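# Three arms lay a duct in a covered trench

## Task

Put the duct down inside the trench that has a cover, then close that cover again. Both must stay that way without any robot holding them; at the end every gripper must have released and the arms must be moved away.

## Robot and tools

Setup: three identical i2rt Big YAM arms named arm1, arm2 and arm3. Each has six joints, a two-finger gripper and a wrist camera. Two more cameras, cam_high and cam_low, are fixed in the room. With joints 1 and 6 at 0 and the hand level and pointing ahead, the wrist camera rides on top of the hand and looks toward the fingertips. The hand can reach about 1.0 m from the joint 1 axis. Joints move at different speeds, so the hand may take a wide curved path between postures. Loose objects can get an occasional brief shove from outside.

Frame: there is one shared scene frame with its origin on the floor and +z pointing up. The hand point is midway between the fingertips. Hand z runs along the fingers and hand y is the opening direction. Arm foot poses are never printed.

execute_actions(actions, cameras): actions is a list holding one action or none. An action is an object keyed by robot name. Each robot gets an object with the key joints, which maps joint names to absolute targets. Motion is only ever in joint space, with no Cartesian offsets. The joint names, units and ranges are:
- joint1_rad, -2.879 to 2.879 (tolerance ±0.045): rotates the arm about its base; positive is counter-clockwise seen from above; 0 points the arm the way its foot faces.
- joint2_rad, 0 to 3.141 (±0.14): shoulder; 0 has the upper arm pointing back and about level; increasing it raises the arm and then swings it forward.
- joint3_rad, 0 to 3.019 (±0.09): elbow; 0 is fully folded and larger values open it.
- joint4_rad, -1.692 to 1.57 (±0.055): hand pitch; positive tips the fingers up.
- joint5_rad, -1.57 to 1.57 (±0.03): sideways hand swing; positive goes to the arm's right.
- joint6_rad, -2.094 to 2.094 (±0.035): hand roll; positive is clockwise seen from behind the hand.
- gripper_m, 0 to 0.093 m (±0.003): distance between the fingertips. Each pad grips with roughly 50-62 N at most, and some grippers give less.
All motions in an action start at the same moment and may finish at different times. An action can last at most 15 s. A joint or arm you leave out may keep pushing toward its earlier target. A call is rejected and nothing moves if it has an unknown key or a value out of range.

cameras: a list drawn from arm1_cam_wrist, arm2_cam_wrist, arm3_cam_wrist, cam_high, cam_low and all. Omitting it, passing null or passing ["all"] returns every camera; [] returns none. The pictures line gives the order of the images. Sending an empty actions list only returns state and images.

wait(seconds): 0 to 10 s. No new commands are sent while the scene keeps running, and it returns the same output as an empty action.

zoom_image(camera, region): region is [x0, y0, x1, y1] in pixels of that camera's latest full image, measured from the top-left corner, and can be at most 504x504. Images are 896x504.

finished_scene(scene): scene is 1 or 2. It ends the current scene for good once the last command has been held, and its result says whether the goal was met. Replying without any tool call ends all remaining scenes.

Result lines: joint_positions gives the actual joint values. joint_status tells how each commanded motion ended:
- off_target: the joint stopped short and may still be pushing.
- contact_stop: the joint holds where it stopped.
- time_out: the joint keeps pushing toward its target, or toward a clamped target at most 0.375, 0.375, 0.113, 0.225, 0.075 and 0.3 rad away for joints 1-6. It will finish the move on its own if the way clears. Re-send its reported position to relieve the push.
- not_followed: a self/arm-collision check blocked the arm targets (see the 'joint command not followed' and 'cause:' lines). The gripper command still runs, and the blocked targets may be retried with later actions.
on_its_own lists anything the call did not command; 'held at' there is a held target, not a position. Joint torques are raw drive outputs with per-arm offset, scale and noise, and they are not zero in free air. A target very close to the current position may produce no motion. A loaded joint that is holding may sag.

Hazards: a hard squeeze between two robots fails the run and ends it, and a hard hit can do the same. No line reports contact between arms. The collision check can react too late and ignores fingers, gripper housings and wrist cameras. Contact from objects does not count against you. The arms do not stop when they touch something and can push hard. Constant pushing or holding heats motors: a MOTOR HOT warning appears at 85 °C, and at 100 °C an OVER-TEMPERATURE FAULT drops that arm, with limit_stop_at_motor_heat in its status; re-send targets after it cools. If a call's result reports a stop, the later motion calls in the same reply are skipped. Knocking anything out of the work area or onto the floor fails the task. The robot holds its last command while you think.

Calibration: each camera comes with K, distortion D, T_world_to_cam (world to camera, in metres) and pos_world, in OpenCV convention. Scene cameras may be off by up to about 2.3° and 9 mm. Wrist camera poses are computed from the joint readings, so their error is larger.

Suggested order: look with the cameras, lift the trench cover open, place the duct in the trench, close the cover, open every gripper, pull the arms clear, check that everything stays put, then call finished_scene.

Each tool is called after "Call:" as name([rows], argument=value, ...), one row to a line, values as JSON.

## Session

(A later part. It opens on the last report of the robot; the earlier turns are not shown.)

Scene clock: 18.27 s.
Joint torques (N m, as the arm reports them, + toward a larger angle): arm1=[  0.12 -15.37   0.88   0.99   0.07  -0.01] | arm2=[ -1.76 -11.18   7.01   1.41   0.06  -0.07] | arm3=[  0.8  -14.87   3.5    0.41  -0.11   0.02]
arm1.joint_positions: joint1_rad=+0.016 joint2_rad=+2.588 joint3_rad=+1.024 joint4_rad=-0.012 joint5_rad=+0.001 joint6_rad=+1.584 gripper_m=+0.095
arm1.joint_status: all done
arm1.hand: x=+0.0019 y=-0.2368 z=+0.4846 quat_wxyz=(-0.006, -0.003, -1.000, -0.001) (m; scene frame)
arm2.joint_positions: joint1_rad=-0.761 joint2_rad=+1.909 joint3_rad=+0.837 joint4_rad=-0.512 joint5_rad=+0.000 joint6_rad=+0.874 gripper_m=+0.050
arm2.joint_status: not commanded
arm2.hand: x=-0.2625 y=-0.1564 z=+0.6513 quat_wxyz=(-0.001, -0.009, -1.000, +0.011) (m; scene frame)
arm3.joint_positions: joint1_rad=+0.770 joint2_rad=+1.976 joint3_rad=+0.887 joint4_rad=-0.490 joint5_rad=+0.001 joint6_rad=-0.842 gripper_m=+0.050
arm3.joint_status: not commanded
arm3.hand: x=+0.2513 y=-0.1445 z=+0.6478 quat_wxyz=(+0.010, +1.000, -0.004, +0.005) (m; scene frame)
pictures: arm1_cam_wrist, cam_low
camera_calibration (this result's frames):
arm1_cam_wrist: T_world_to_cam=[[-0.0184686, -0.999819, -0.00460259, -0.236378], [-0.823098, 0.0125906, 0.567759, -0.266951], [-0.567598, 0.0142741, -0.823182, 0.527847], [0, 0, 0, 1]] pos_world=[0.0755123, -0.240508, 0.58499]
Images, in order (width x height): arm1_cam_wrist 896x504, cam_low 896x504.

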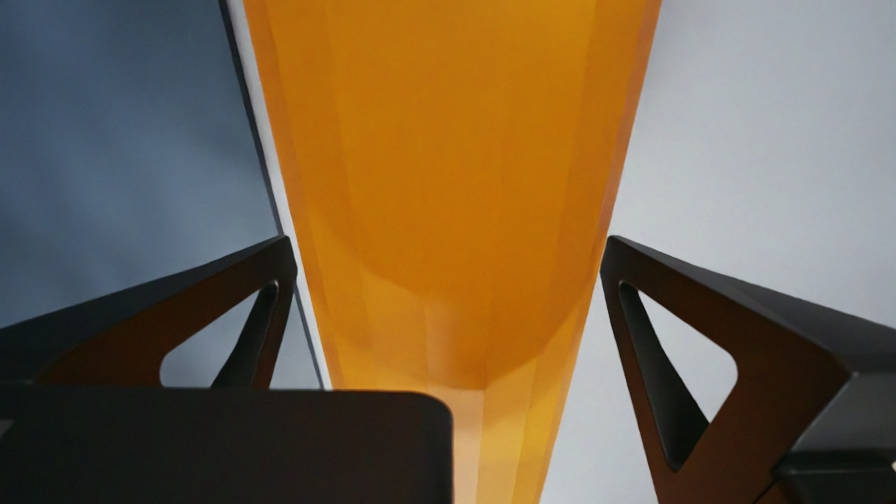

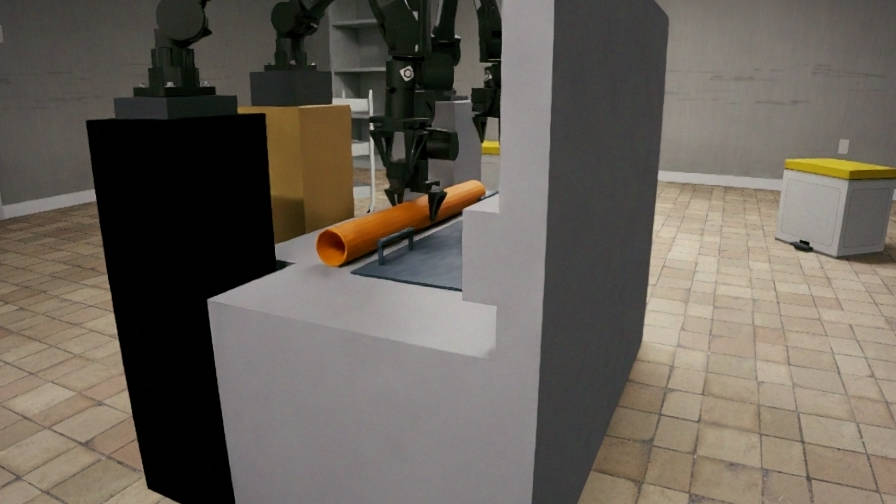

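Call:
execute_actions([
  {"arm1":{"joints":{"joint2_rad":2.64,"joint3_rad":1.052,"joint4_rad":0.02}}},
], cameras=[])

Call:
execute_actions([
  {"arm1":{"joints":{"gripper_m":0.0}}},
], cameras=["cam_low"])

Scene clock: 19.07 s.
Joint torques (N m, as the arm reports them, + toward a larger angle): arm1=[  0.1  -14.99   0.82   1.03   0.07  -0.01] | arm2=[ -2.01 -11.08   7.     1.43   0.06  -0.07] | arm3=[  0.76 -14.79   3.52   0.45  -0.1    0.03]
arm1.joint_positions: joint1_rad=+0.016 joint2_rad=+2.617 joint3_rad=+1.048 joint4_rad=+0.008 joint5_rad=+0.001 joint6_rad=+1.584 gripper_m=+0.095
arm1.joint_status: all done
arm1.hand: x=+0.0020 y=-0.2311 z=+0.4742 quat_wxyz=(-0.006, -0.003, -1.000, -0.008) (m; scene frame)
arm2.joint_positions: joint1_rad=-0.761 joint2_rad=+1.909 joint3_rad=+0.837 joint4_rad=-0.512 joint5_rad=+0.000 joint6_rad=+0.874 gripper_m=+0.050
arm2.joint_status: not commanded
arm2.hand: x=-0.2625 y=-0.1564 z=+0.6513 quat_wxyz=(-0.001, -0.009, -1.000, +0.011) (m; scene frame)
arm3.joint_positions: joint1_rad=+0.770 joint2_rad=+1.976 joint3_rad=+0.887 joint4_rad=-0.490 joint5_rad=+0.001 joint6_rad=-0.842 gripper_m=+0.050
arm3.joint_status: not commanded
arm3.hand: x=+0.2513 y=-0.1445 z=+0.6478 quat_wxyz=(+0.010, +1.000, -0.004, +0.005) (m; scene frame)
pictures: none
No camera images: the call's "cameras" was empty. Leave "cameras" out to get every camera's image.

Scene clock: 19.80 s.
Joint torques (N m, as the arm reports them, + toward a larger angle): arm1=[  0.13 -15.2    0.92   1.05   0.06   0.  ] | arm2=[ -1.84 -11.12   7.01   1.43   0.07  -0.07] | arm3=[  0.89 -14.9    3.49   0.43  -0.1    0.02]
arm1.joint_positions: joint1_rad=+0.016 joint2_rad=+2.619 joint3_rad=+1.045 joint4_rad=+0.008 joint5_rad=+0.001 joint6_rad=+1.583 gripper_m=+0.074
arm1.joint_status: gripper_m off_target (ended at +0.074, target +0.000)
arm1.hand: x=+0.0020 y=-0.2338 z=+0.4733 quat_wxyz=(-0.006, -0.002, -1.000, -0.006) (m; scene frame)
arm2.joint_positions: joint1_rad=-0.761 joint2_rad=+1.909 joint3_rad=+0.837 joint4_rad=-0.512 joint5_rad=+0.000 joint6_rad=+0.874 gripper_m=+0.050
arm2.joint_status: not commanded
arm2.hand: x=-0.2625 y=-0.1564 z=+0.6513 quat_wxyz=(-0.001, -0.009, -1.000, +0.011) (m; scene frame)
arm3.joint_positions: joint1_rad=+0.770 joint2_rad=+1.976 joint3_rad=+0.887 joint4_rad=-0.490 joint5_rad=+0.001 joint6_rad=-0.842 gripper_m=+0.050
arm3.joint_status: not commanded
arm3.hand: x=+0.2513 y=-0.1445 z=+0.6478 quat_wxyz=(+0.010, +1.000, -0.004, +0.005) (m; scene frame)
pictures: cam_low
Images, in order (width x height): cam_low 896x504.

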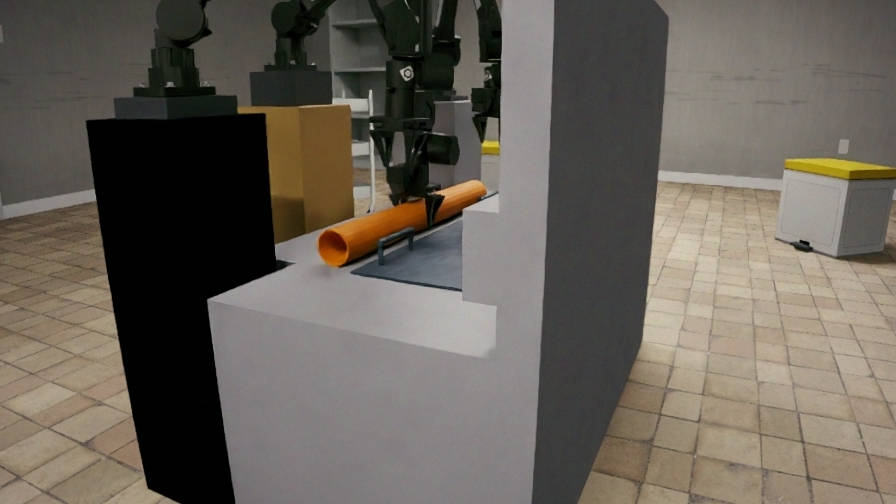

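Call:
execute_actions([
  {"arm1":{"joints":{"joint2_rad":2.56,"joint3_rad":0.925,"joint4_rad":0.07}},"arm2":{"joints":{"joint1_rad":-0.77,"joint2_rad":2.125,"joint3_rad":0.89,"joint4_rad":-0.32,"joint6_rad":0.85}},"arm3":{"joints":{"joint2_rad":2.165,"joint3_rad":0.905,"joint4_rad":-0.308}}},
])

Scene clock: 21.50 s.
Joint torques (N m, as the arm reports them, + toward a larger angle): arm1=[  0.13 -20.28  -0.87   0.66   0.06  -0.01] | arm2=[ -2.49 -12.87   3.98   1.4    0.06  -0.07] | arm3=[  0.78 -16.69   3.29   0.42  -0.1    0.02]
arm1.joint_positions: joint1_rad=+0.016 joint2_rad=+2.613 joint3_rad=+0.924 joint4_rad=+0.065 joint5_rad=+0.001 joint6_rad=+1.583 gripper_m=+0.074
arm1.joint_status: all done
arm1.hand: x=+0.0024 y=-0.2923 z=+0.4784 quat_wxyz=(-0.007, -0.002, -1.000, +0.023) (m; scene frame)
arm2.joint_positions: joint1_rad=-0.761 joint2_rad=+2.125 joint3_rad=+0.884 joint4_rad=-0.336 joint5_rad=+0.000 joint6_rad=+0.859 gripper_m=+0.050
arm2.joint_status: all done
arm2.hand: x=-0.2551 y=-0.1496 z=+0.5771 quat_wxyz=(-0.003, -0.001, -1.000, +0.009) (m; scene frame)
arm3.joint_positions: joint1_rad=+0.770 joint2_rad=+2.178 joint3_rad=+0.890 joint4_rad=-0.318 joint5_rad=+0.001 joint6_rad=-0.842 gripper_m=+0.050
arm3.joint_status: all done
arm3.hand: x=+0.2629 y=-0.1585 z=+0.5710 quat_wxyz=(+0.020, +1.000, -0.004, +0.014) (m; scene frame)
pictures: arm1_cam_wrist, arm2_cam_wrist, arm3_cam_wrist, cam_high, cam_low
camera_calibration (this result's frames):
arm1_cam_wrist: T_world_to_cam=[[-0.0178667, -0.998945, 0.0423033, -0.314122], [-0.823295, 0.0387064, 0.566293, -0.254018], [-0.567333, -0.0247103, -0.823118, 0.512403], [0, 0, 0, 1]] pos_world=[0.0759594, -0.291297, 0.578905]
arm2_cam_wrist: T_world_to_cam=[[-0.00880291, -0.999959, -0.00189618, -0.148865], [-0.817809, 0.00610817, 0.575458, -0.532382], [-0.575423, 0.00661642, -0.817829, 0.45149], [0, 0, 0, 1]] pos_world=[-0.1769, -0.148594, 0.675323]
arm3_cam_wrist: T_world_to_cam=[[0.00180705, 0.99901, -0.0444442, 0.184165], [0.794838, 0.0255348, 0.606284, -0.546651], [0.606819, -0.0364215, -0.794005, 0.411068], [0, 0, 0, 1]] pos_world=[0.184722, -0.155052, 0.666]
Images, in order (width x height): arm1_cam_wrist 896x504, arm2_cam_wrist 896x504, arm3_cam_wrist 896x504, cam_high 896x504, cam_low 896x504.

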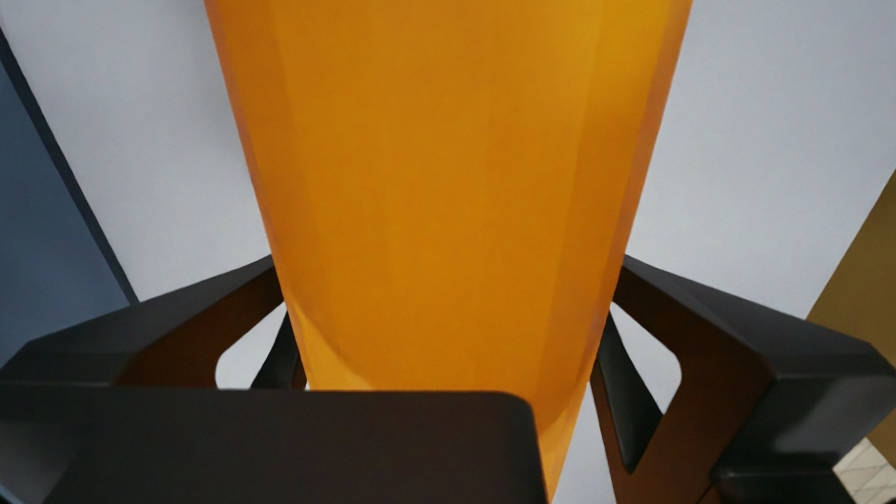

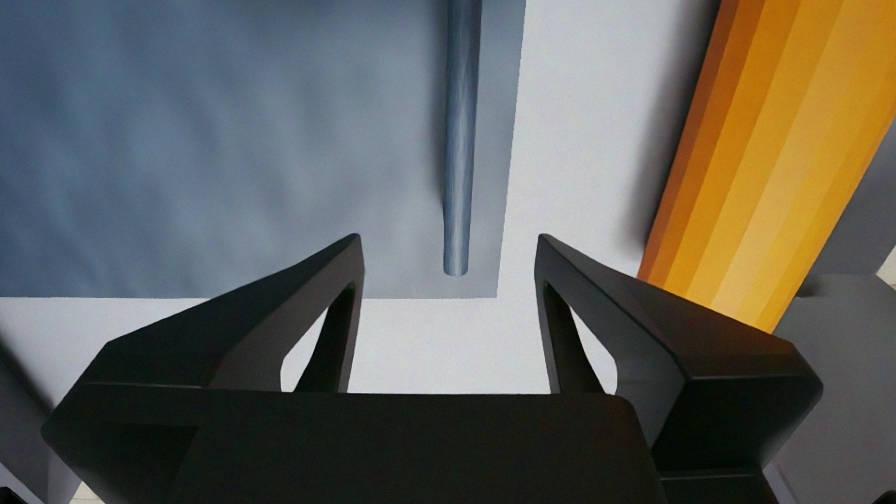

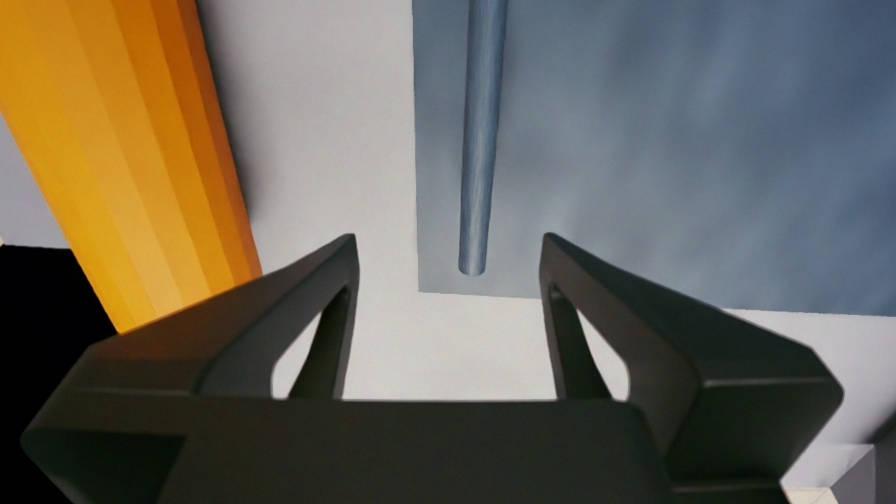

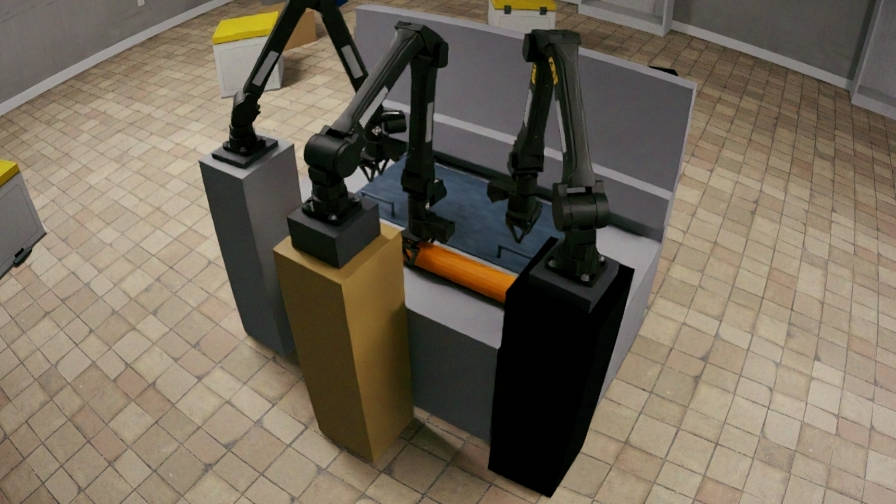

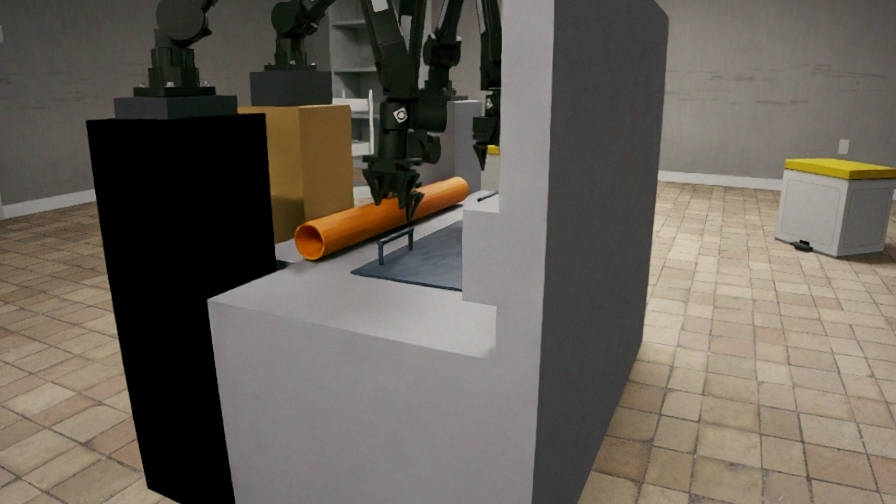

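Call:
execute_actions([
  {"arm1":{"joints":{"joint2_rad":2.6}},"arm2":{"joints":{"joint2_rad":2.235,"joint3_rad":0.91,"joint4_rad":-0.235,"gripper_m":0.075}},"arm3":{"joints":{"joint2_rad":2.27,"joint3_rad":0.947,"joint4_rad":-0.228,"gripper_m":0.075}}},
], cameras=[])

Call:
execute_actions([
  {"arm2":{"joints":{"joint2_rad":2.31,"joint3_rad":0.935,"joint4_rad":-0.185}},"arm3":{"joints":{"joint2_rad":2.345,"joint3_rad":0.972,"joint4_rad":-0.185}}},
], cameras=["arm2_cam_wrist","arm3_cam_wrist"])

Scene clock: 22.83 s.
Joint torques (N m, as the arm reports them, + toward a larger angle): arm1=[  0.1  -16.71  -0.88   0.65   0.08   0.01] | arm2=[ -2.53 -12.75   3.21   1.35   0.07  -0.06] | arm3=[  0.92 -15.39   2.64   0.39  -0.1    0.03]
arm1.joint_positions: joint1_rad=+0.016 joint2_rad=+2.613 joint3_rad=+0.924 joint4_rad=+0.065 joint5_rad=+0.001 joint6_rad=+1.583 gripper_m=+0.074
arm1.joint_status: all done
arm1.hand: x=+0.0024 y=-0.2923 z=+0.4784 quat_wxyz=(-0.007, -0.002, -1.000, +0.023) (m; scene frame)
arm2.joint_positions: joint1_rad=-0.761 joint2_rad=+2.226 joint3_rad=+0.903 joint4_rad=-0.249 joint5_rad=+0.000 joint6_rad=+0.859 gripper_m=+0.075
arm2.joint_status: all done
arm2.hand: x=-0.2557 y=-0.1511 z=+0.5407 quat_wxyz=(-0.004, -0.001, -1.000, +0.007) (m; scene frame)
arm3.joint_positions: joint1_rad=+0.770 joint2_rad=+2.266 joint3_rad=+0.941 joint4_rad=-0.235 joint5_rad=+0.001 joint6_rad=-0.842 gripper_m=+0.075
arm3.joint_status: all done
arm3.hand: x=+0.2495 y=-0.1435 z=+0.5419 quat_wxyz=(+0.003, +1.000, -0.004, -0.001) (m; scene frame)
pictures: none
No camera images: the call's "cameras" was empty. Leave "cameras" out to get every camera's image.

Scene clock: 23.60 s.
Joint torques (N m, as the arm reports them, + toward a larger angle): arm1=[  0.14 -16.7   -0.86   0.66   0.06   0.01] | arm2=[ -2.58 -12.17   2.77   1.41   0.06  -0.06] | arm3=[  0.85 -16.13   2.26   0.4   -0.09   0.03]
arm1.joint_positions: joint1_rad=+0.016 joint2_rad=+2.613 joint3_rad=+0.924 joint4_rad=+0.065 joint5_rad=+0.001 joint6_rad=+1.583 gripper_m=+0.074
arm1.joint_status: not commanded
arm1.hand: x=+0.0024 y=-0.2923 z=+0.4784 quat_wxyz=(-0.007, -0.002, -1.000, +0.023) (m; scene frame)
arm2.joint_positions: joint1_rad=-0.761 joint2_rad=+2.295 joint3_rad=+0.928 joint4_rad=-0.199 joint5_rad=+0.000 joint6_rad=+0.858 gripper_m=+0.075
arm2.joint_status: all done
arm2.hand: x=-0.2538 y=-0.1494 z=+0.5167 quat_wxyz=(-0.007, -0.001, -1.000, +0.004) (m; scene frame)
arm3.joint_positions: joint1_rad=+0.770 joint2_rad=+2.342 joint3_rad=+0.962 joint4_rad=-0.193 joint5_rad=+0.001 joint6_rad=-0.842 gripper_m=+0.075
arm3.joint_status: all done
arm3.hand: x=+0.2531 y=-0.1479 z=+0.5144 quat_wxyz=(+0.007, +1.000, -0.004, +0.003) (m; scene frame)
pictures: arm2_cam_wrist, arm3_cam_wrist
camera_calibration (this result's frames):
arm2_cam_wrist: T_world_to_cam=[[-0.00781794, -0.999913, -0.0105984, -0.144036], [-0.822096, 0.000392965, 0.569349, -0.495315], [-0.569295, 0.013164, -0.822028, 0.407631], [0, 0, 0, 1]] pos_world=[-0.17626, -0.149195, 0.615565]
arm3_cam_wrist: T_world_to_cam=[[0.000934148, 0.999819, -0.0189822, 0.158319], [0.808228, 0.0104232, 0.588777, -0.501432], [0.588869, -0.015892, -0.808072, 0.387263], [0, 0, 0, 1]] pos_world=[0.177077, -0.14691, 0.611174]
Images, in order (width x height): arm2_cam_wrist 896x504, arm3_cam_wrist 896x504.

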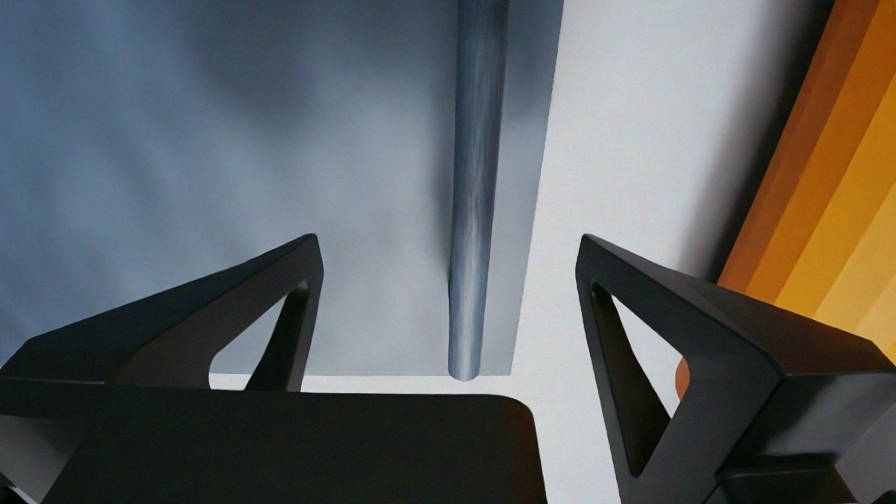

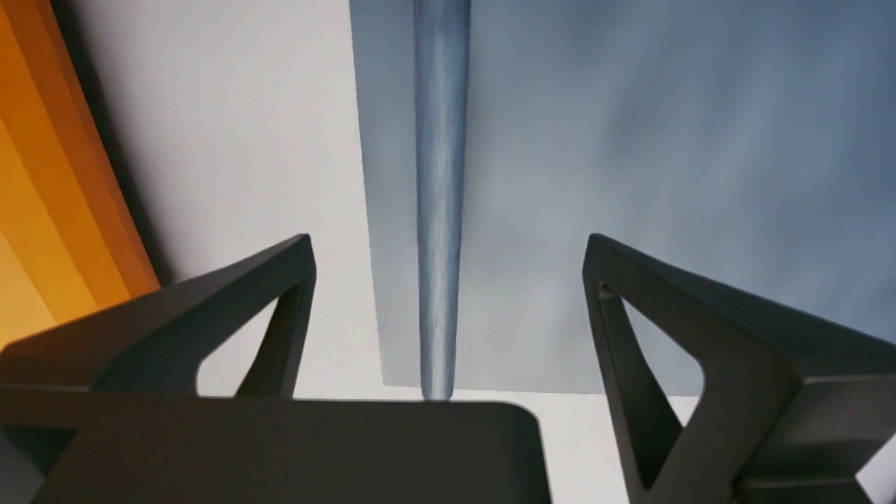

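Call:
execute_actions([
  {"arm2":{"joints":{"joint2_rad":2.40,"joint3_rad":0.955,"joint4_rad":-0.128}},"arm3":{"joints":{"joint2_rad":2.428,"joint3_rad":1.005,"joint4_rad":-0.137}}},
], cameras=["arm2_cam_wrist","arm3_cam_wrist","cam_low"])

Scene clock: 24.60 s.
Joint torques (N m, as the arm reports them, + toward a larger angle): arm1=[  0.1  -16.7   -0.86   0.67   0.06   0.01] | arm2=[ -2.61 -13.17   1.81   1.41   0.06  -0.06] | arm3=[  0.8  -16.18   1.65   0.4   -0.1    0.04]
arm1.joint_positions: joint1_rad=+0.016 joint2_rad=+2.613 joint3_rad=+0.924 joint4_rad=+0.065 joint5_rad=+0.001 joint6_rad=+1.583 gripper_m=+0.074
arm1.joint_status: not commanded
arm1.hand: x=+0.0024 y=-0.2923 z=+0.4784 quat_wxyz=(-0.007, -0.002, -1.000, +0.023) (m; scene frame)
arm2.joint_positions: joint1_rad=-0.761 joint2_rad=+2.389 joint3_rad=+0.953 joint4_rad=-0.142 joint5_rad=+0.000 joint6_rad=+0.858 gripper_m=+0.075
arm2.joint_status: all done
arm2.hand: x=-0.2589 y=-0.1562 z=+0.4827 quat_wxyz=(-0.002, -0.001, -1.000, +0.009) (m; scene frame)
arm3.joint_positions: joint1_rad=+0.770 joint2_rad=+2.424 joint3_rad=+1.001 joint4_rad=-0.144 joint5_rad=+0.001 joint6_rad=-0.842 gripper_m=+0.075
arm3.joint_status: all done
arm3.hand: x=+0.2518 y=-0.1466 z=+0.4851 quat_wxyz=(+0.006, +1.000, -0.004, +0.001) (m; scene frame)
pictures: arm2_cam_wrist, arm3_cam_wrist, cam_low
camera_calibration (this result's frames):
arm2_cam_wrist: T_world_to_cam=[[-0.00806484, -0.999967, -0.000730785, -0.156058], [-0.81723, 0.0061699, 0.576278, -0.481372], [-0.576255, 0.00524481, -0.817253, 0.371429], [0, 0, 0, 1]] pos_world=[-0.180613, -0.155031, 0.580842]
arm3_cam_wrist: T_world_to_cam=[[0.000910131, 0.999883, -0.0152594, 0.154707], [0.810151, 0.00820813, 0.586164, -0.482619], [0.586221, -0.0128959, -0.810048, 0.366456], [0, 0, 0, 1]] pos_world=[0.176029, -0.146002, 0.582102]
Images, in order (width x height): arm2_cam_wrist 896x504, arm3_cam_wrist 896x504, cam_low 896x504.

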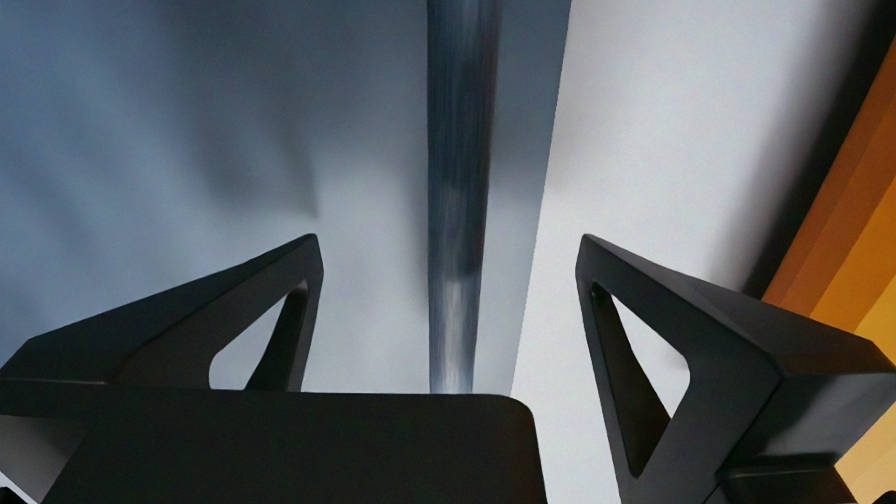

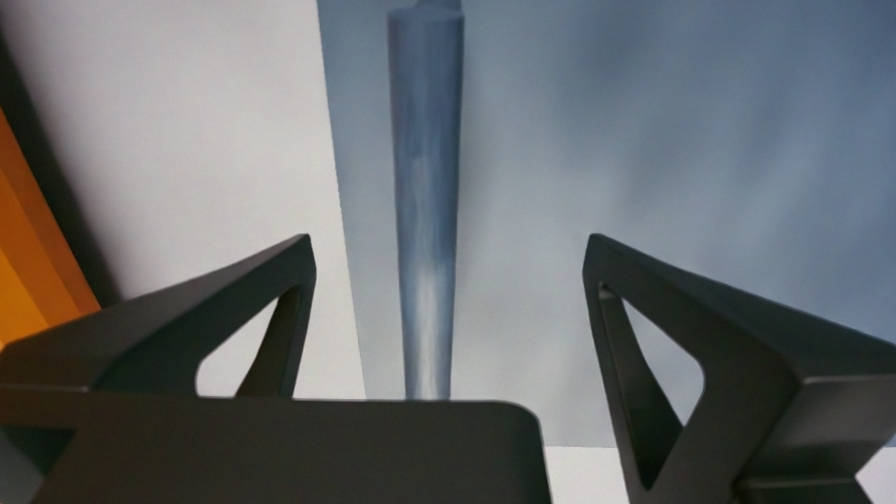

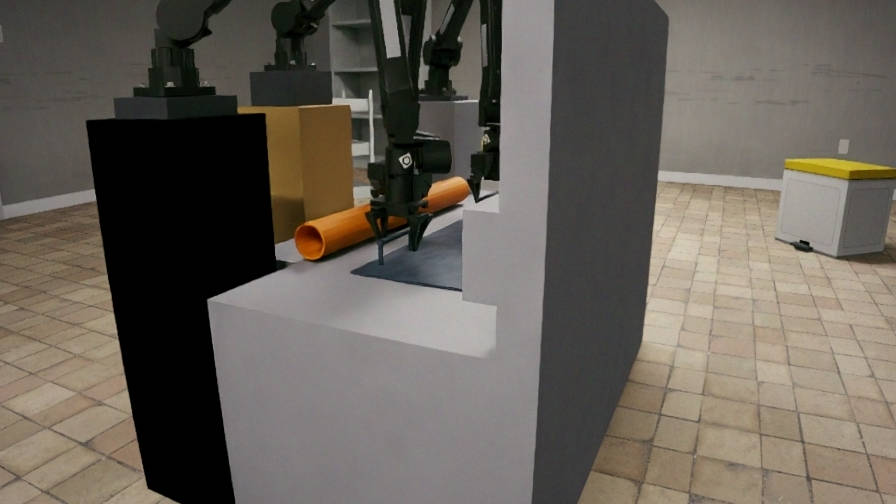

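Call:
execute_actions([
  {"arm2":{"joints":{"gripper_m":0.0}},"arm3":{"joints":{"gripper_m":0.0}}},
], cameras=["cam_low"])

Scene clock: 25.33 s.
Joint torques (N m, as the arm reports them, + toward a larger angle): arm1=[  0.1  -16.69  -0.86   0.66   0.07   0.01] | arm2=[ -2.34 -12.87   1.82   1.26   0.05  -0.14] | arm3=[  0.74 -16.23   1.87   0.5    0.27  -0.07]
arm1.joint_positions: joint1_rad=+0.016 joint2_rad=+2.613 joint3_rad=+0.924 joint4_rad=+0.065 joint5_rad=+0.001 joint6_rad=+1.583 gripper_m=+0.074
arm1.joint_status: not commanded
arm1.hand: x=+0.0024 y=-0.2923 z=+0.4784 quat_wxyz=(-0.007, -0.002, -1.000, +0.023) (m; scene frame)
arm2.joint_positions: joint1_rad=-0.763 joint2_rad=+2.389 joint3_rad=+0.951 joint4_rad=-0.140 joint5_rad=+0.001 joint6_rad=+0.866 gripper_m=+0.009
arm2.joint_status: gripper_m off_target (ended at +0.009, target +0.000)
arm2.hand: x=-0.2586 y=-0.1573 z=+0.4826 quat_wxyz=(-0.002, -0.006, -1.000, +0.009) (m; scene frame)
arm3.joint_positions: joint1_rad=+0.771 joint2_rad=+2.425 joint3_rad=+0.996 joint4_rad=-0.147 joint5_rad=-0.009 joint6_rad=-0.831 gripper_m=+0.009
arm3.joint_status: gripper_m off_target (ended at +0.009, target +0.000)
arm3.hand: x=+0.2531 y=-0.1514 z=+0.4846 quat_wxyz=(+0.012, +1.000, -0.009, +0.000) (m; scene frame)
pictures: cam_low
Images, in order (width x height): cam_low 896x504.

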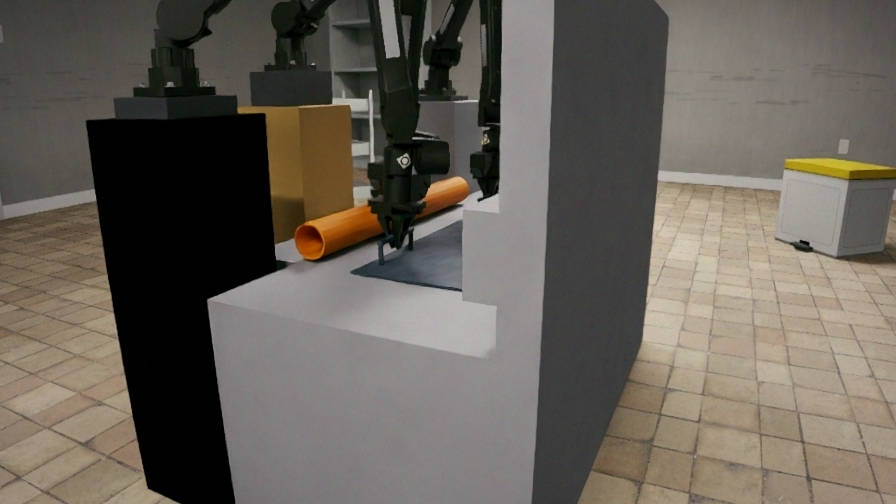

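Call:
execute_actions([
  {"arm2":{"joints":{"joint1_rad":-0.75,"joint2_rad":2.25,"joint3_rad":0.93,"joint4_rad":-0.236,"joint6_rad":0.875}},"arm3":{"joints":{"joint1_rad":0.757,"joint2_rad":2.29,"joint3_rad":0.972,"joint4_rad":-0.236,"joint6_rad":-0.855}}},
], cameras=["cam_low"])

Scene clock: 26.73 s.
Joint torques (N m, as the arm reports them, + toward a larger angle): arm1=[  0.09 -16.66  -0.87   0.66   0.07   0.  ] | arm2=[ -1.29 -17.78   1.79  -0.19   0.    -0.02] | arm3=[  0.14 -22.01   1.23  -0.25   0.12  -0.1 ]
arm1.joint_positions: joint1_rad=+0.016 joint2_rad=+2.613 joint3_rad=+0.924 joint4_rad=+0.065 joint5_rad=+0.001 joint6_rad=+1.583 gripper_m=+0.074
arm1.joint_status: not commanded
arm1.hand: x=+0.0024 y=-0.2923 z=+0.4784 quat_wxyz=(-0.007, -0.002, -1.000, +0.023) (m; scene frame)
arm2.joint_positions: joint1_rad=-0.755 joint2_rad=+2.306 joint3_rad=+0.934 joint4_rad=-0.215 joint5_rad=+0.002 joint6_rad=+0.879 gripper_m=+0.009
arm2.joint_status: all done
arm2.hand: x=-0.2584 y=-0.1517 z=+0.5131 quat_wxyz=(+0.000, -0.008, -1.000, +0.013) (m; scene frame)
arm3.joint_positions: joint1_rad=+0.765 joint2_rad=+2.345 joint3_rad=+0.978 joint4_rad=-0.223 joint5_rad=-0.005 joint6_rad=-0.834 gripper_m=+0.009
arm3.joint_status: all done
arm3.hand: x=+0.2532 y=-0.1466 z=+0.5144 quat_wxyz=(+0.016, +1.000, -0.010, +0.007) (m; scene frame)
pictures: cam_low
Images, in order (width x height): cam_low 896x504.

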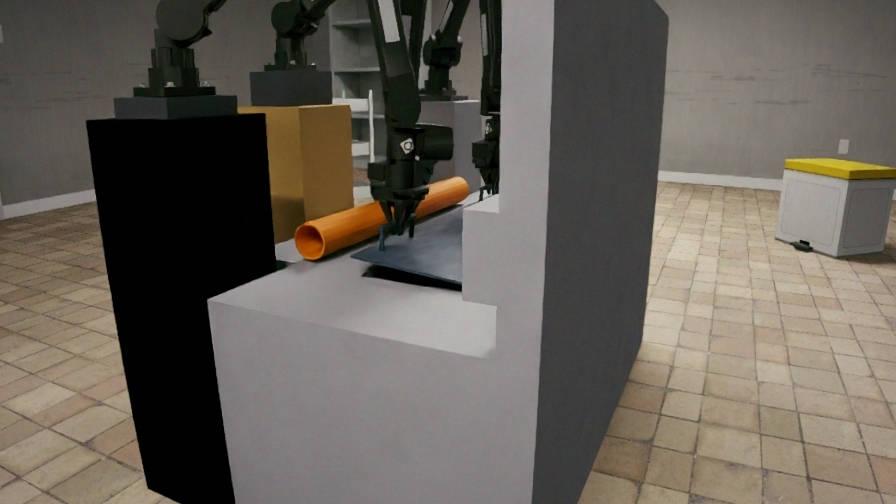

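Call:
execute_actions([
  {"arm2":{"joints":{"joint1_rad":-0.73,"joint2_rad":2.097,"joint3_rad":0.918,"joint4_rad":-0.34,"joint6_rad":0.895}},"arm3":{"joints":{"joint1_rad":0.737,"joint2_rad":2.14,"joint3_rad":0.954,"joint4_rad":-0.333,"joint6_rad":-0.875}}},
], cameras=[])

Scene clock: 27.83 s.
Joint torques (N m, as the arm reports them, + toward a larger angle): arm1=[  0.1  -16.7   -0.87   0.66   0.06   0.01] | arm2=[ -1.48 -17.65   3.92   0.16  -0.05  -0.04] | arm3=[  0.7  -21.88   2.67   0.04  -0.04  -0.07]
arm1.joint_positions: joint1_rad=+0.016 joint2_rad=+2.613 joint3_rad=+0.924 joint4_rad=+0.065 joint5_rad=+0.001 joint6_rad=+1.583 gripper_m=+0.074
arm1.joint_status: not commanded
arm1.hand: x=+0.0024 y=-0.2923 z=+0.4784 quat_wxyz=(-0.007, -0.002, -1.000, +0.023) (m; scene frame)
arm2.joint_positions: joint1_rad=-0.731 joint2_rad=+2.154 joint3_rad=+0.912 joint4_rad=-0.326 joint5_rad=+0.003 joint6_rad=+0.901 gripper_m=+0.009
arm2.joint_status: all done
arm2.hand: x=-0.2576 y=-0.1348 z=+0.5689 quat_wxyz=(-0.007, -0.007, -1.000, +0.006) (m; scene frame)
arm3.joint_positions: joint1_rad=+0.741 joint2_rad=+2.198 joint3_rad=+0.952 joint4_rad=-0.330 joint5_rad=-0.001 joint6_rad=-0.857 gripper_m=+0.009
arm3.joint_status: all done
arm3.hand: x=+0.2533 y=-0.1296 z=+0.5697 quat_wxyz=(+0.009, +1.000, -0.011, +0.003) (m; scene frame)
pictures: none
No camera images: the call's "cameras" was empty. Leave "cameras" out to get every camera's image.

Call:
execute_actions([
  {"arm2":{"joints":{"joint1_rad":-0.667,"joint2_rad":1.94,"joint3_rad":1.015,"joint4_rad":-0.582,"joint6_rad":0.96}},"arm3":{"joints":{"joint1_rad":0.674,"joint2_rad":1.984,"joint3_rad":1.045,"joint4_rad":-0.565,"joint6_rad":-0.94}}},
], cameras=[])

Call:
execute_actions([
  {"arm2":{"joints":{"joint1_rad":-0.594,"joint2_rad":1.90,"joint3_rad":1.20,"joint4_rad":-0.806,"joint6_rad":1.035}},"arm3":{"joints":{"joint1_rad":0.602,"joint2_rad":1.94,"joint3_rad":1.222,"joint4_rad":-0.788,"joint6_rad":-1.01}}},
])

Scene clock: 29.17 s.
Joint torques (N m, as the arm reports them, + toward a larger angle): arm1=[  0.11 -16.67  -0.86   0.66   0.07   0.01] | arm2=[ -1.11 -17.45   8.4   -0.55  -0.41   0.01] | arm3=[  0.33 -21.4    6.53  -0.54   0.21  -0.12]
arm1.joint_positions: joint1_rad=+0.016 joint2_rad=+2.613 joint3_rad=+0.924 joint4_rad=+0.065 joint5_rad=+0.001 joint6_rad=+1.583 gripper_m=+0.074
arm1.joint_status: not commanded
arm1.hand: x=+0.0024 y=-0.2923 z=+0.4784 quat_wxyz=(-0.007, -0.002, -1.000, +0.023) (m; scene frame)
arm2.joint_positions: joint1_rad=-0.672 joint2_rad=+1.993 joint3_rad=+0.978 joint4_rad=-0.552 joint5_rad=+0.013 joint6_rad=+0.961 gripper_m=+0.009
arm2.joint_status: all done
arm2.hand: x=-0.2581 y=-0.0951 z=+0.6447 quat_wxyz=(-0.011, -0.008, -1.000, +0.008) (m; scene frame)
arm3.joint_positions: joint1_rad=+0.681 joint2_rad=+2.039 joint3_rad=+1.010 joint4_rad=-0.545 joint5_rad=-0.008 joint6_rad=-0.916 gripper_m=+0.009
arm3.joint_status: all done
arm3.hand: x=+0.2545 y=-0.0901 z=+0.6442 quat_wxyz=(+0.011, +1.000, -0.011, +0.000) (m; scene frame)
pictures: none
No camera images: the call's "cameras" was empty. Leave "cameras" out to get every camera's image.

Scene clock: 31.27 s.
Joint torques (N m, as the arm reports them, + toward a larger angle): arm1=[  0.12 -16.68  -0.86   0.67   0.06   0.01] | arm2=[  1.03 -19.92  12.61  -0.19  -0.87   0.19] | arm3=[ -1.71 -25.11   9.82  -0.3    0.68  -0.26]
arm1.joint_positions: joint1_rad=+0.016 joint2_rad=+2.613 joint3_rad=+0.924 joint4_rad=+0.065 joint5_rad=+0.001 joint6_rad=+1.583 gripper_m=+0.074
arm1.joint_status: not commanded
arm1.hand: x=+0.0024 y=-0.2923 z=+0.4784 quat_wxyz=(-0.007, -0.002, -1.000, +0.023) (m; scene frame)
arm2.joint_positions: joint1_rad=-0.623 joint2_rad=+1.973 joint3_rad=+1.126 joint4_rad=-0.788 joint5_rad=+0.026 joint6_rad=+1.018 gripper_m=+0.009
arm2.joint_status: all done
arm2.hand: x=-0.2591 y=-0.0599 z=+0.6874 quat_wxyz=(+0.001, -0.012, -0.999, +0.040) (m; scene frame)
arm3.joint_positions: joint1_rad=+0.632 joint2_rad=+2.017 joint3_rad=+1.153 joint4_rad=-0.779 joint5_rad=-0.020 joint6_rad=-0.972 gripper_m=+0.009
arm3.joint_status: joint6_rad time_out (moved -0.056 of -0.094); the others done
arm3.on_its_own: joint6_rad reads -0.972 and still pushes toward -1.010 since a time_out
arm3.hand: x=+0.2555 y=-0.0552 z=+0.6862 quat_wxyz=(+0.043, +0.999, -0.008, +0.014) (m; scene frame)
pictures: arm1_cam_wrist, arm2_cam_wrist, arm3_cam_wrist, cam_high, cam_low
camera_calibration (this result's frames):
arm1_cam_wrist: T_world_to_cam=[[-0.0178667, -0.998945, 0.0423033, -0.314122], [-0.823295, 0.0387064, 0.566293, -0.254018], [-0.567333, -0.0247103, -0.823118, 0.512403], [0, 0, 0, 1]] pos_world=[0.0759594, -0.291297, 0.578905]
arm2_cam_wrist: T_world_to_cam=[[-0.0296607, -0.997671, 0.0614254, -0.107759], [-0.812414, 0.0598629, 0.58, -0.598183], [-0.582327, -0.0326996, -0.812297, 0.530904], [0, 0, 0, 1]] pos_world=[-0.180009, -0.0543387, 0.784817]
arm3_cam_wrist: T_world_to_cam=[[0.0108754, 0.995894, -0.0898706, 0.114764], [0.795296, 0.0458645, 0.604484, -0.610998], [0.606124, -0.0780477, -0.791532, 0.507004], [0, 0, 0, 1]] pos_world=[0.177369, -0.0466989, 0.780962]
Images, in order (width x height): arm1_cam_wrist 896x504, arm2_cam_wrist 896x504, arm3_cam_wrist 896x504, cam_high 896x504, cam_low 896x504.

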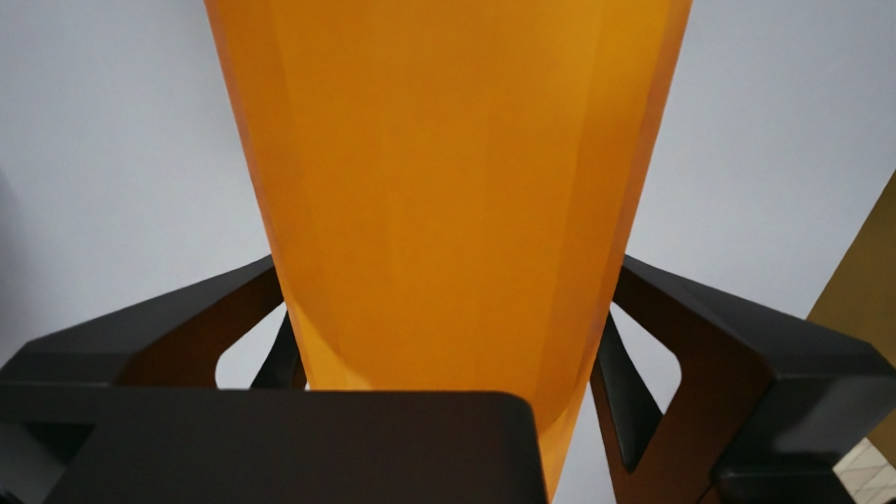

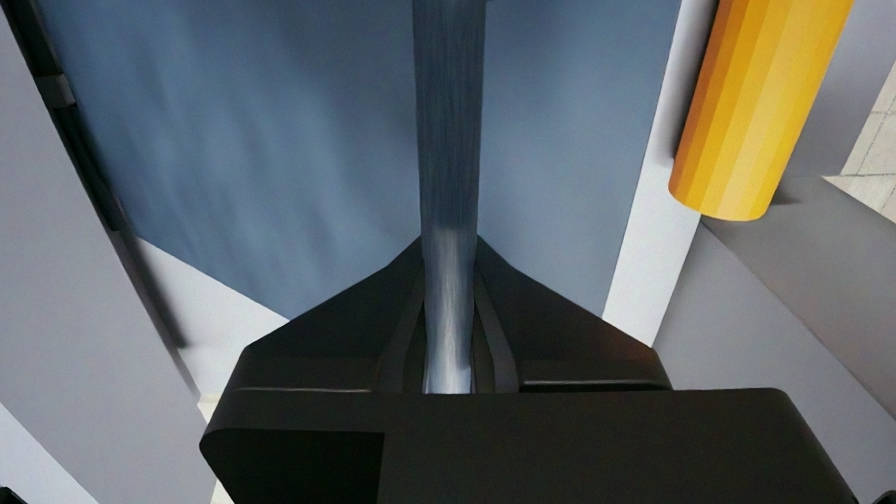

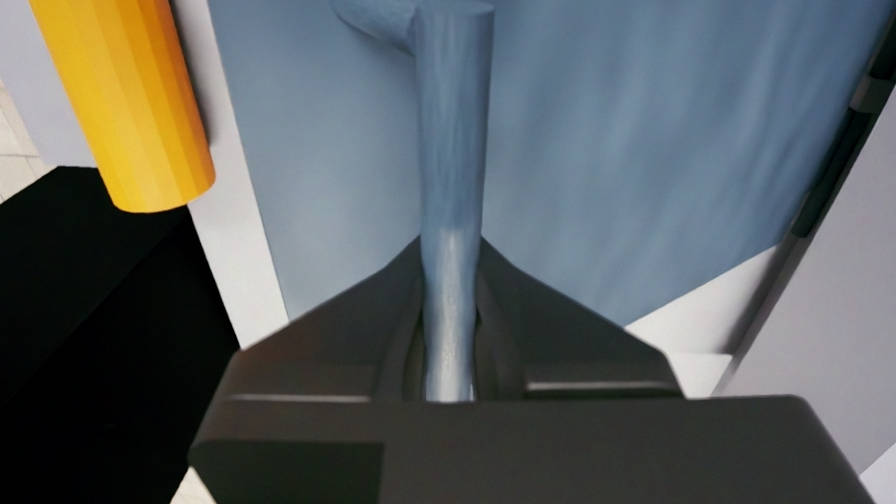

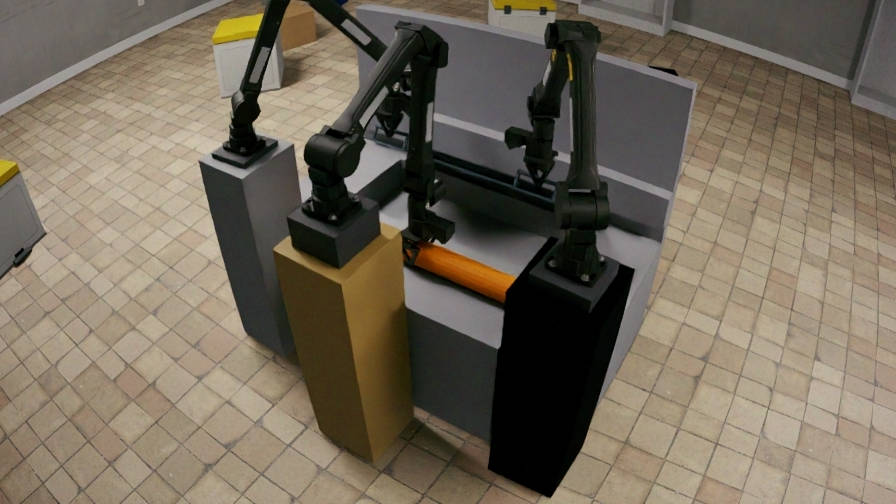

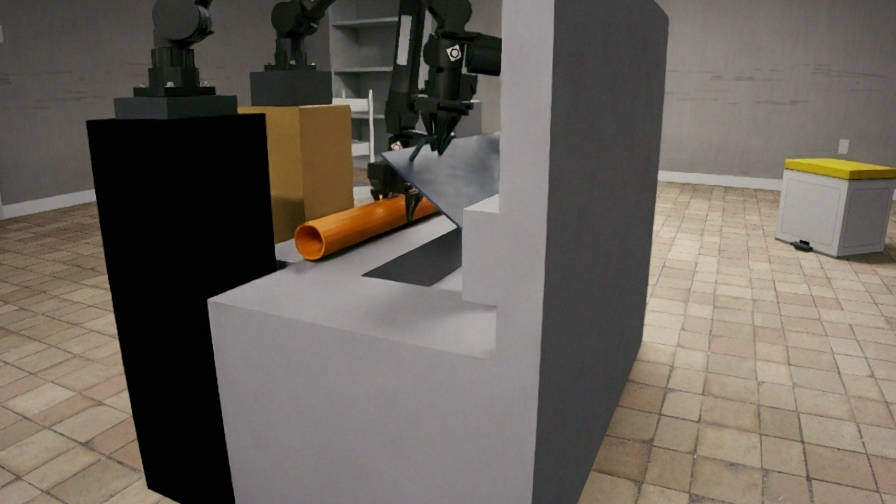

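Call:
execute_actions([
  {"arm2":{"joints":{"joint1_rad":-0.628,"joint2_rad":1.925,"joint3_rad":1.14,"joint4_rad":-0.74,"joint6_rad":1.01}},"arm3":{"joints":{"joint1_rad":0.637,"joint2_rad":1.968,"joint3_rad":1.167,"joint4_rad":-0.73,"joint6_rad":-0.972}}},
], cameras=["cam_high","cam_low"])

Call:
zoom_image(camera="cam_high", region=[300, 100, 660, 320])

Call:
zoom_image(camera="cam_low", region=[250, 100, 550, 320])

Scene clock: 32.33 s.
Joint torques (N m, as the arm reports them, + toward a larger angle): arm1=[  0.12 -16.73  -0.86   0.67   0.06   0.01] | arm2=[ -1.34 -17.89   9.08   1.53  -0.63   0.01] | arm3=[  0.66 -22.43   6.81   0.94   0.58   0.02]
arm1.joint_positions: joint1_rad=+0.016 joint2_rad=+2.613 joint3_rad=+0.924 joint4_rad=+0.065 joint5_rad=+0.001 joint6_rad=+1.583 gripper_m=+0.074
arm1.joint_status: not commanded
arm1.hand: x=+0.0024 y=-0.2923 z=+0.4784 quat_wxyz=(-0.007, -0.002, -1.000, +0.023) (m; scene frame)
arm2.joint_positions: joint1_rad=-0.631 joint2_rad=+1.973 joint3_rad=+1.108 joint4_rad=-0.762 joint5_rad=+0.020 joint6_rad=+1.010 gripper_m=+0.009
arm2.joint_status: all done
arm2.hand: x=-0.2585 y=-0.0639 z=+0.6829 quat_wxyz=(+0.002, -0.012, -0.999, +0.035) (m; scene frame)
arm3.joint_positions: joint1_rad=+0.638 joint2_rad=+2.019 joint3_rad=+1.139 joint4_rad=-0.758 joint5_rad=-0.018 joint6_rad=-0.963 gripper_m=+0.009
arm3.joint_status: all done
arm3.hand: x=+0.2548 y=-0.0588 z=+0.6821 quat_wxyz=(+0.040, +0.999, -0.010, +0.013) (m; scene frame)
pictures: cam_high, cam_low
Images, in order (width x height): cam_high 896x504, cam_low 896x504.

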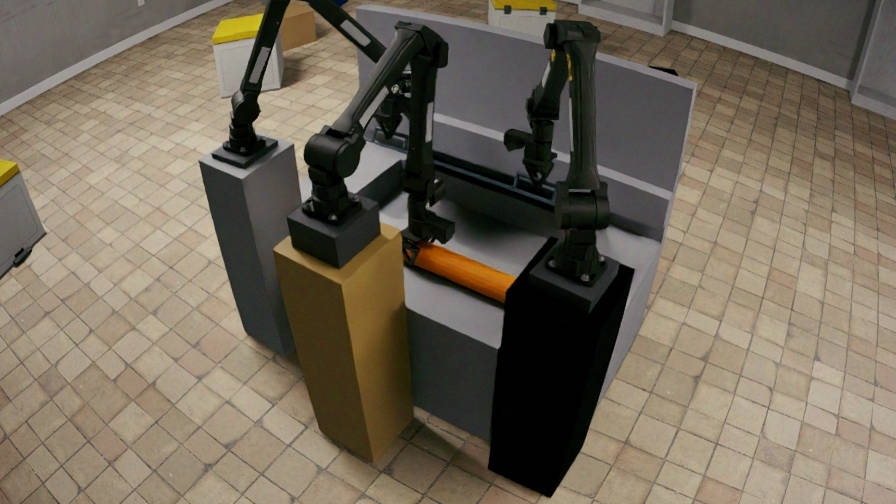

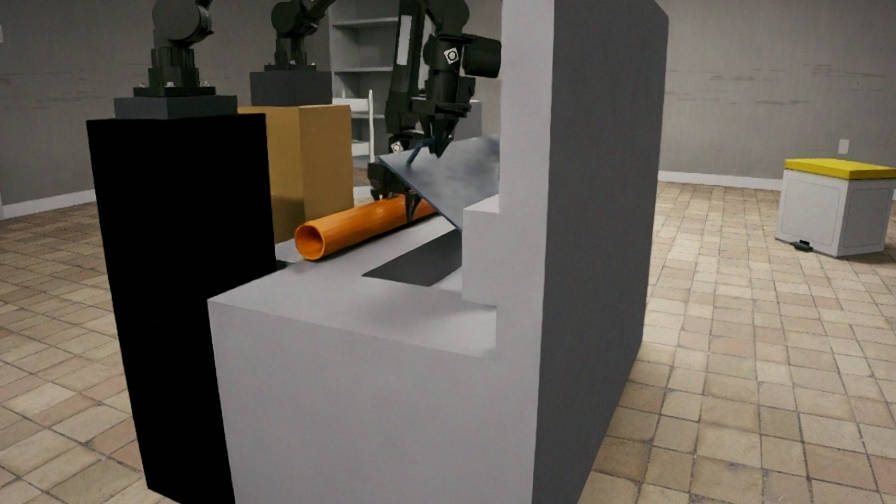

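Region (300, 100, 660, 320) of cam_high's 896x504 image, scaled by 1.400, with more detail than that image has.

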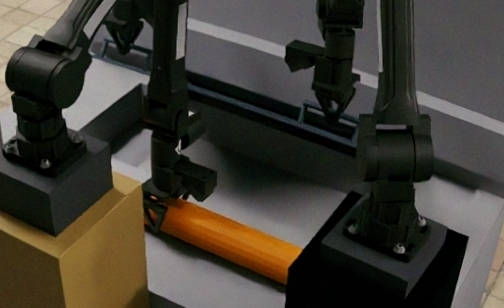

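Region (250, 100, 550, 320) of cam_low's 896x504 image, scaled by 1.680, with more detail than that image has; it fills the top 370 rows of this view, and the rest is white.

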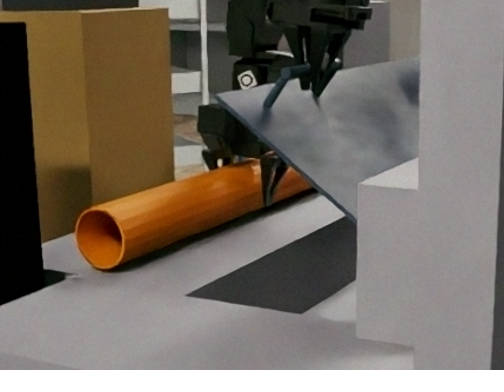

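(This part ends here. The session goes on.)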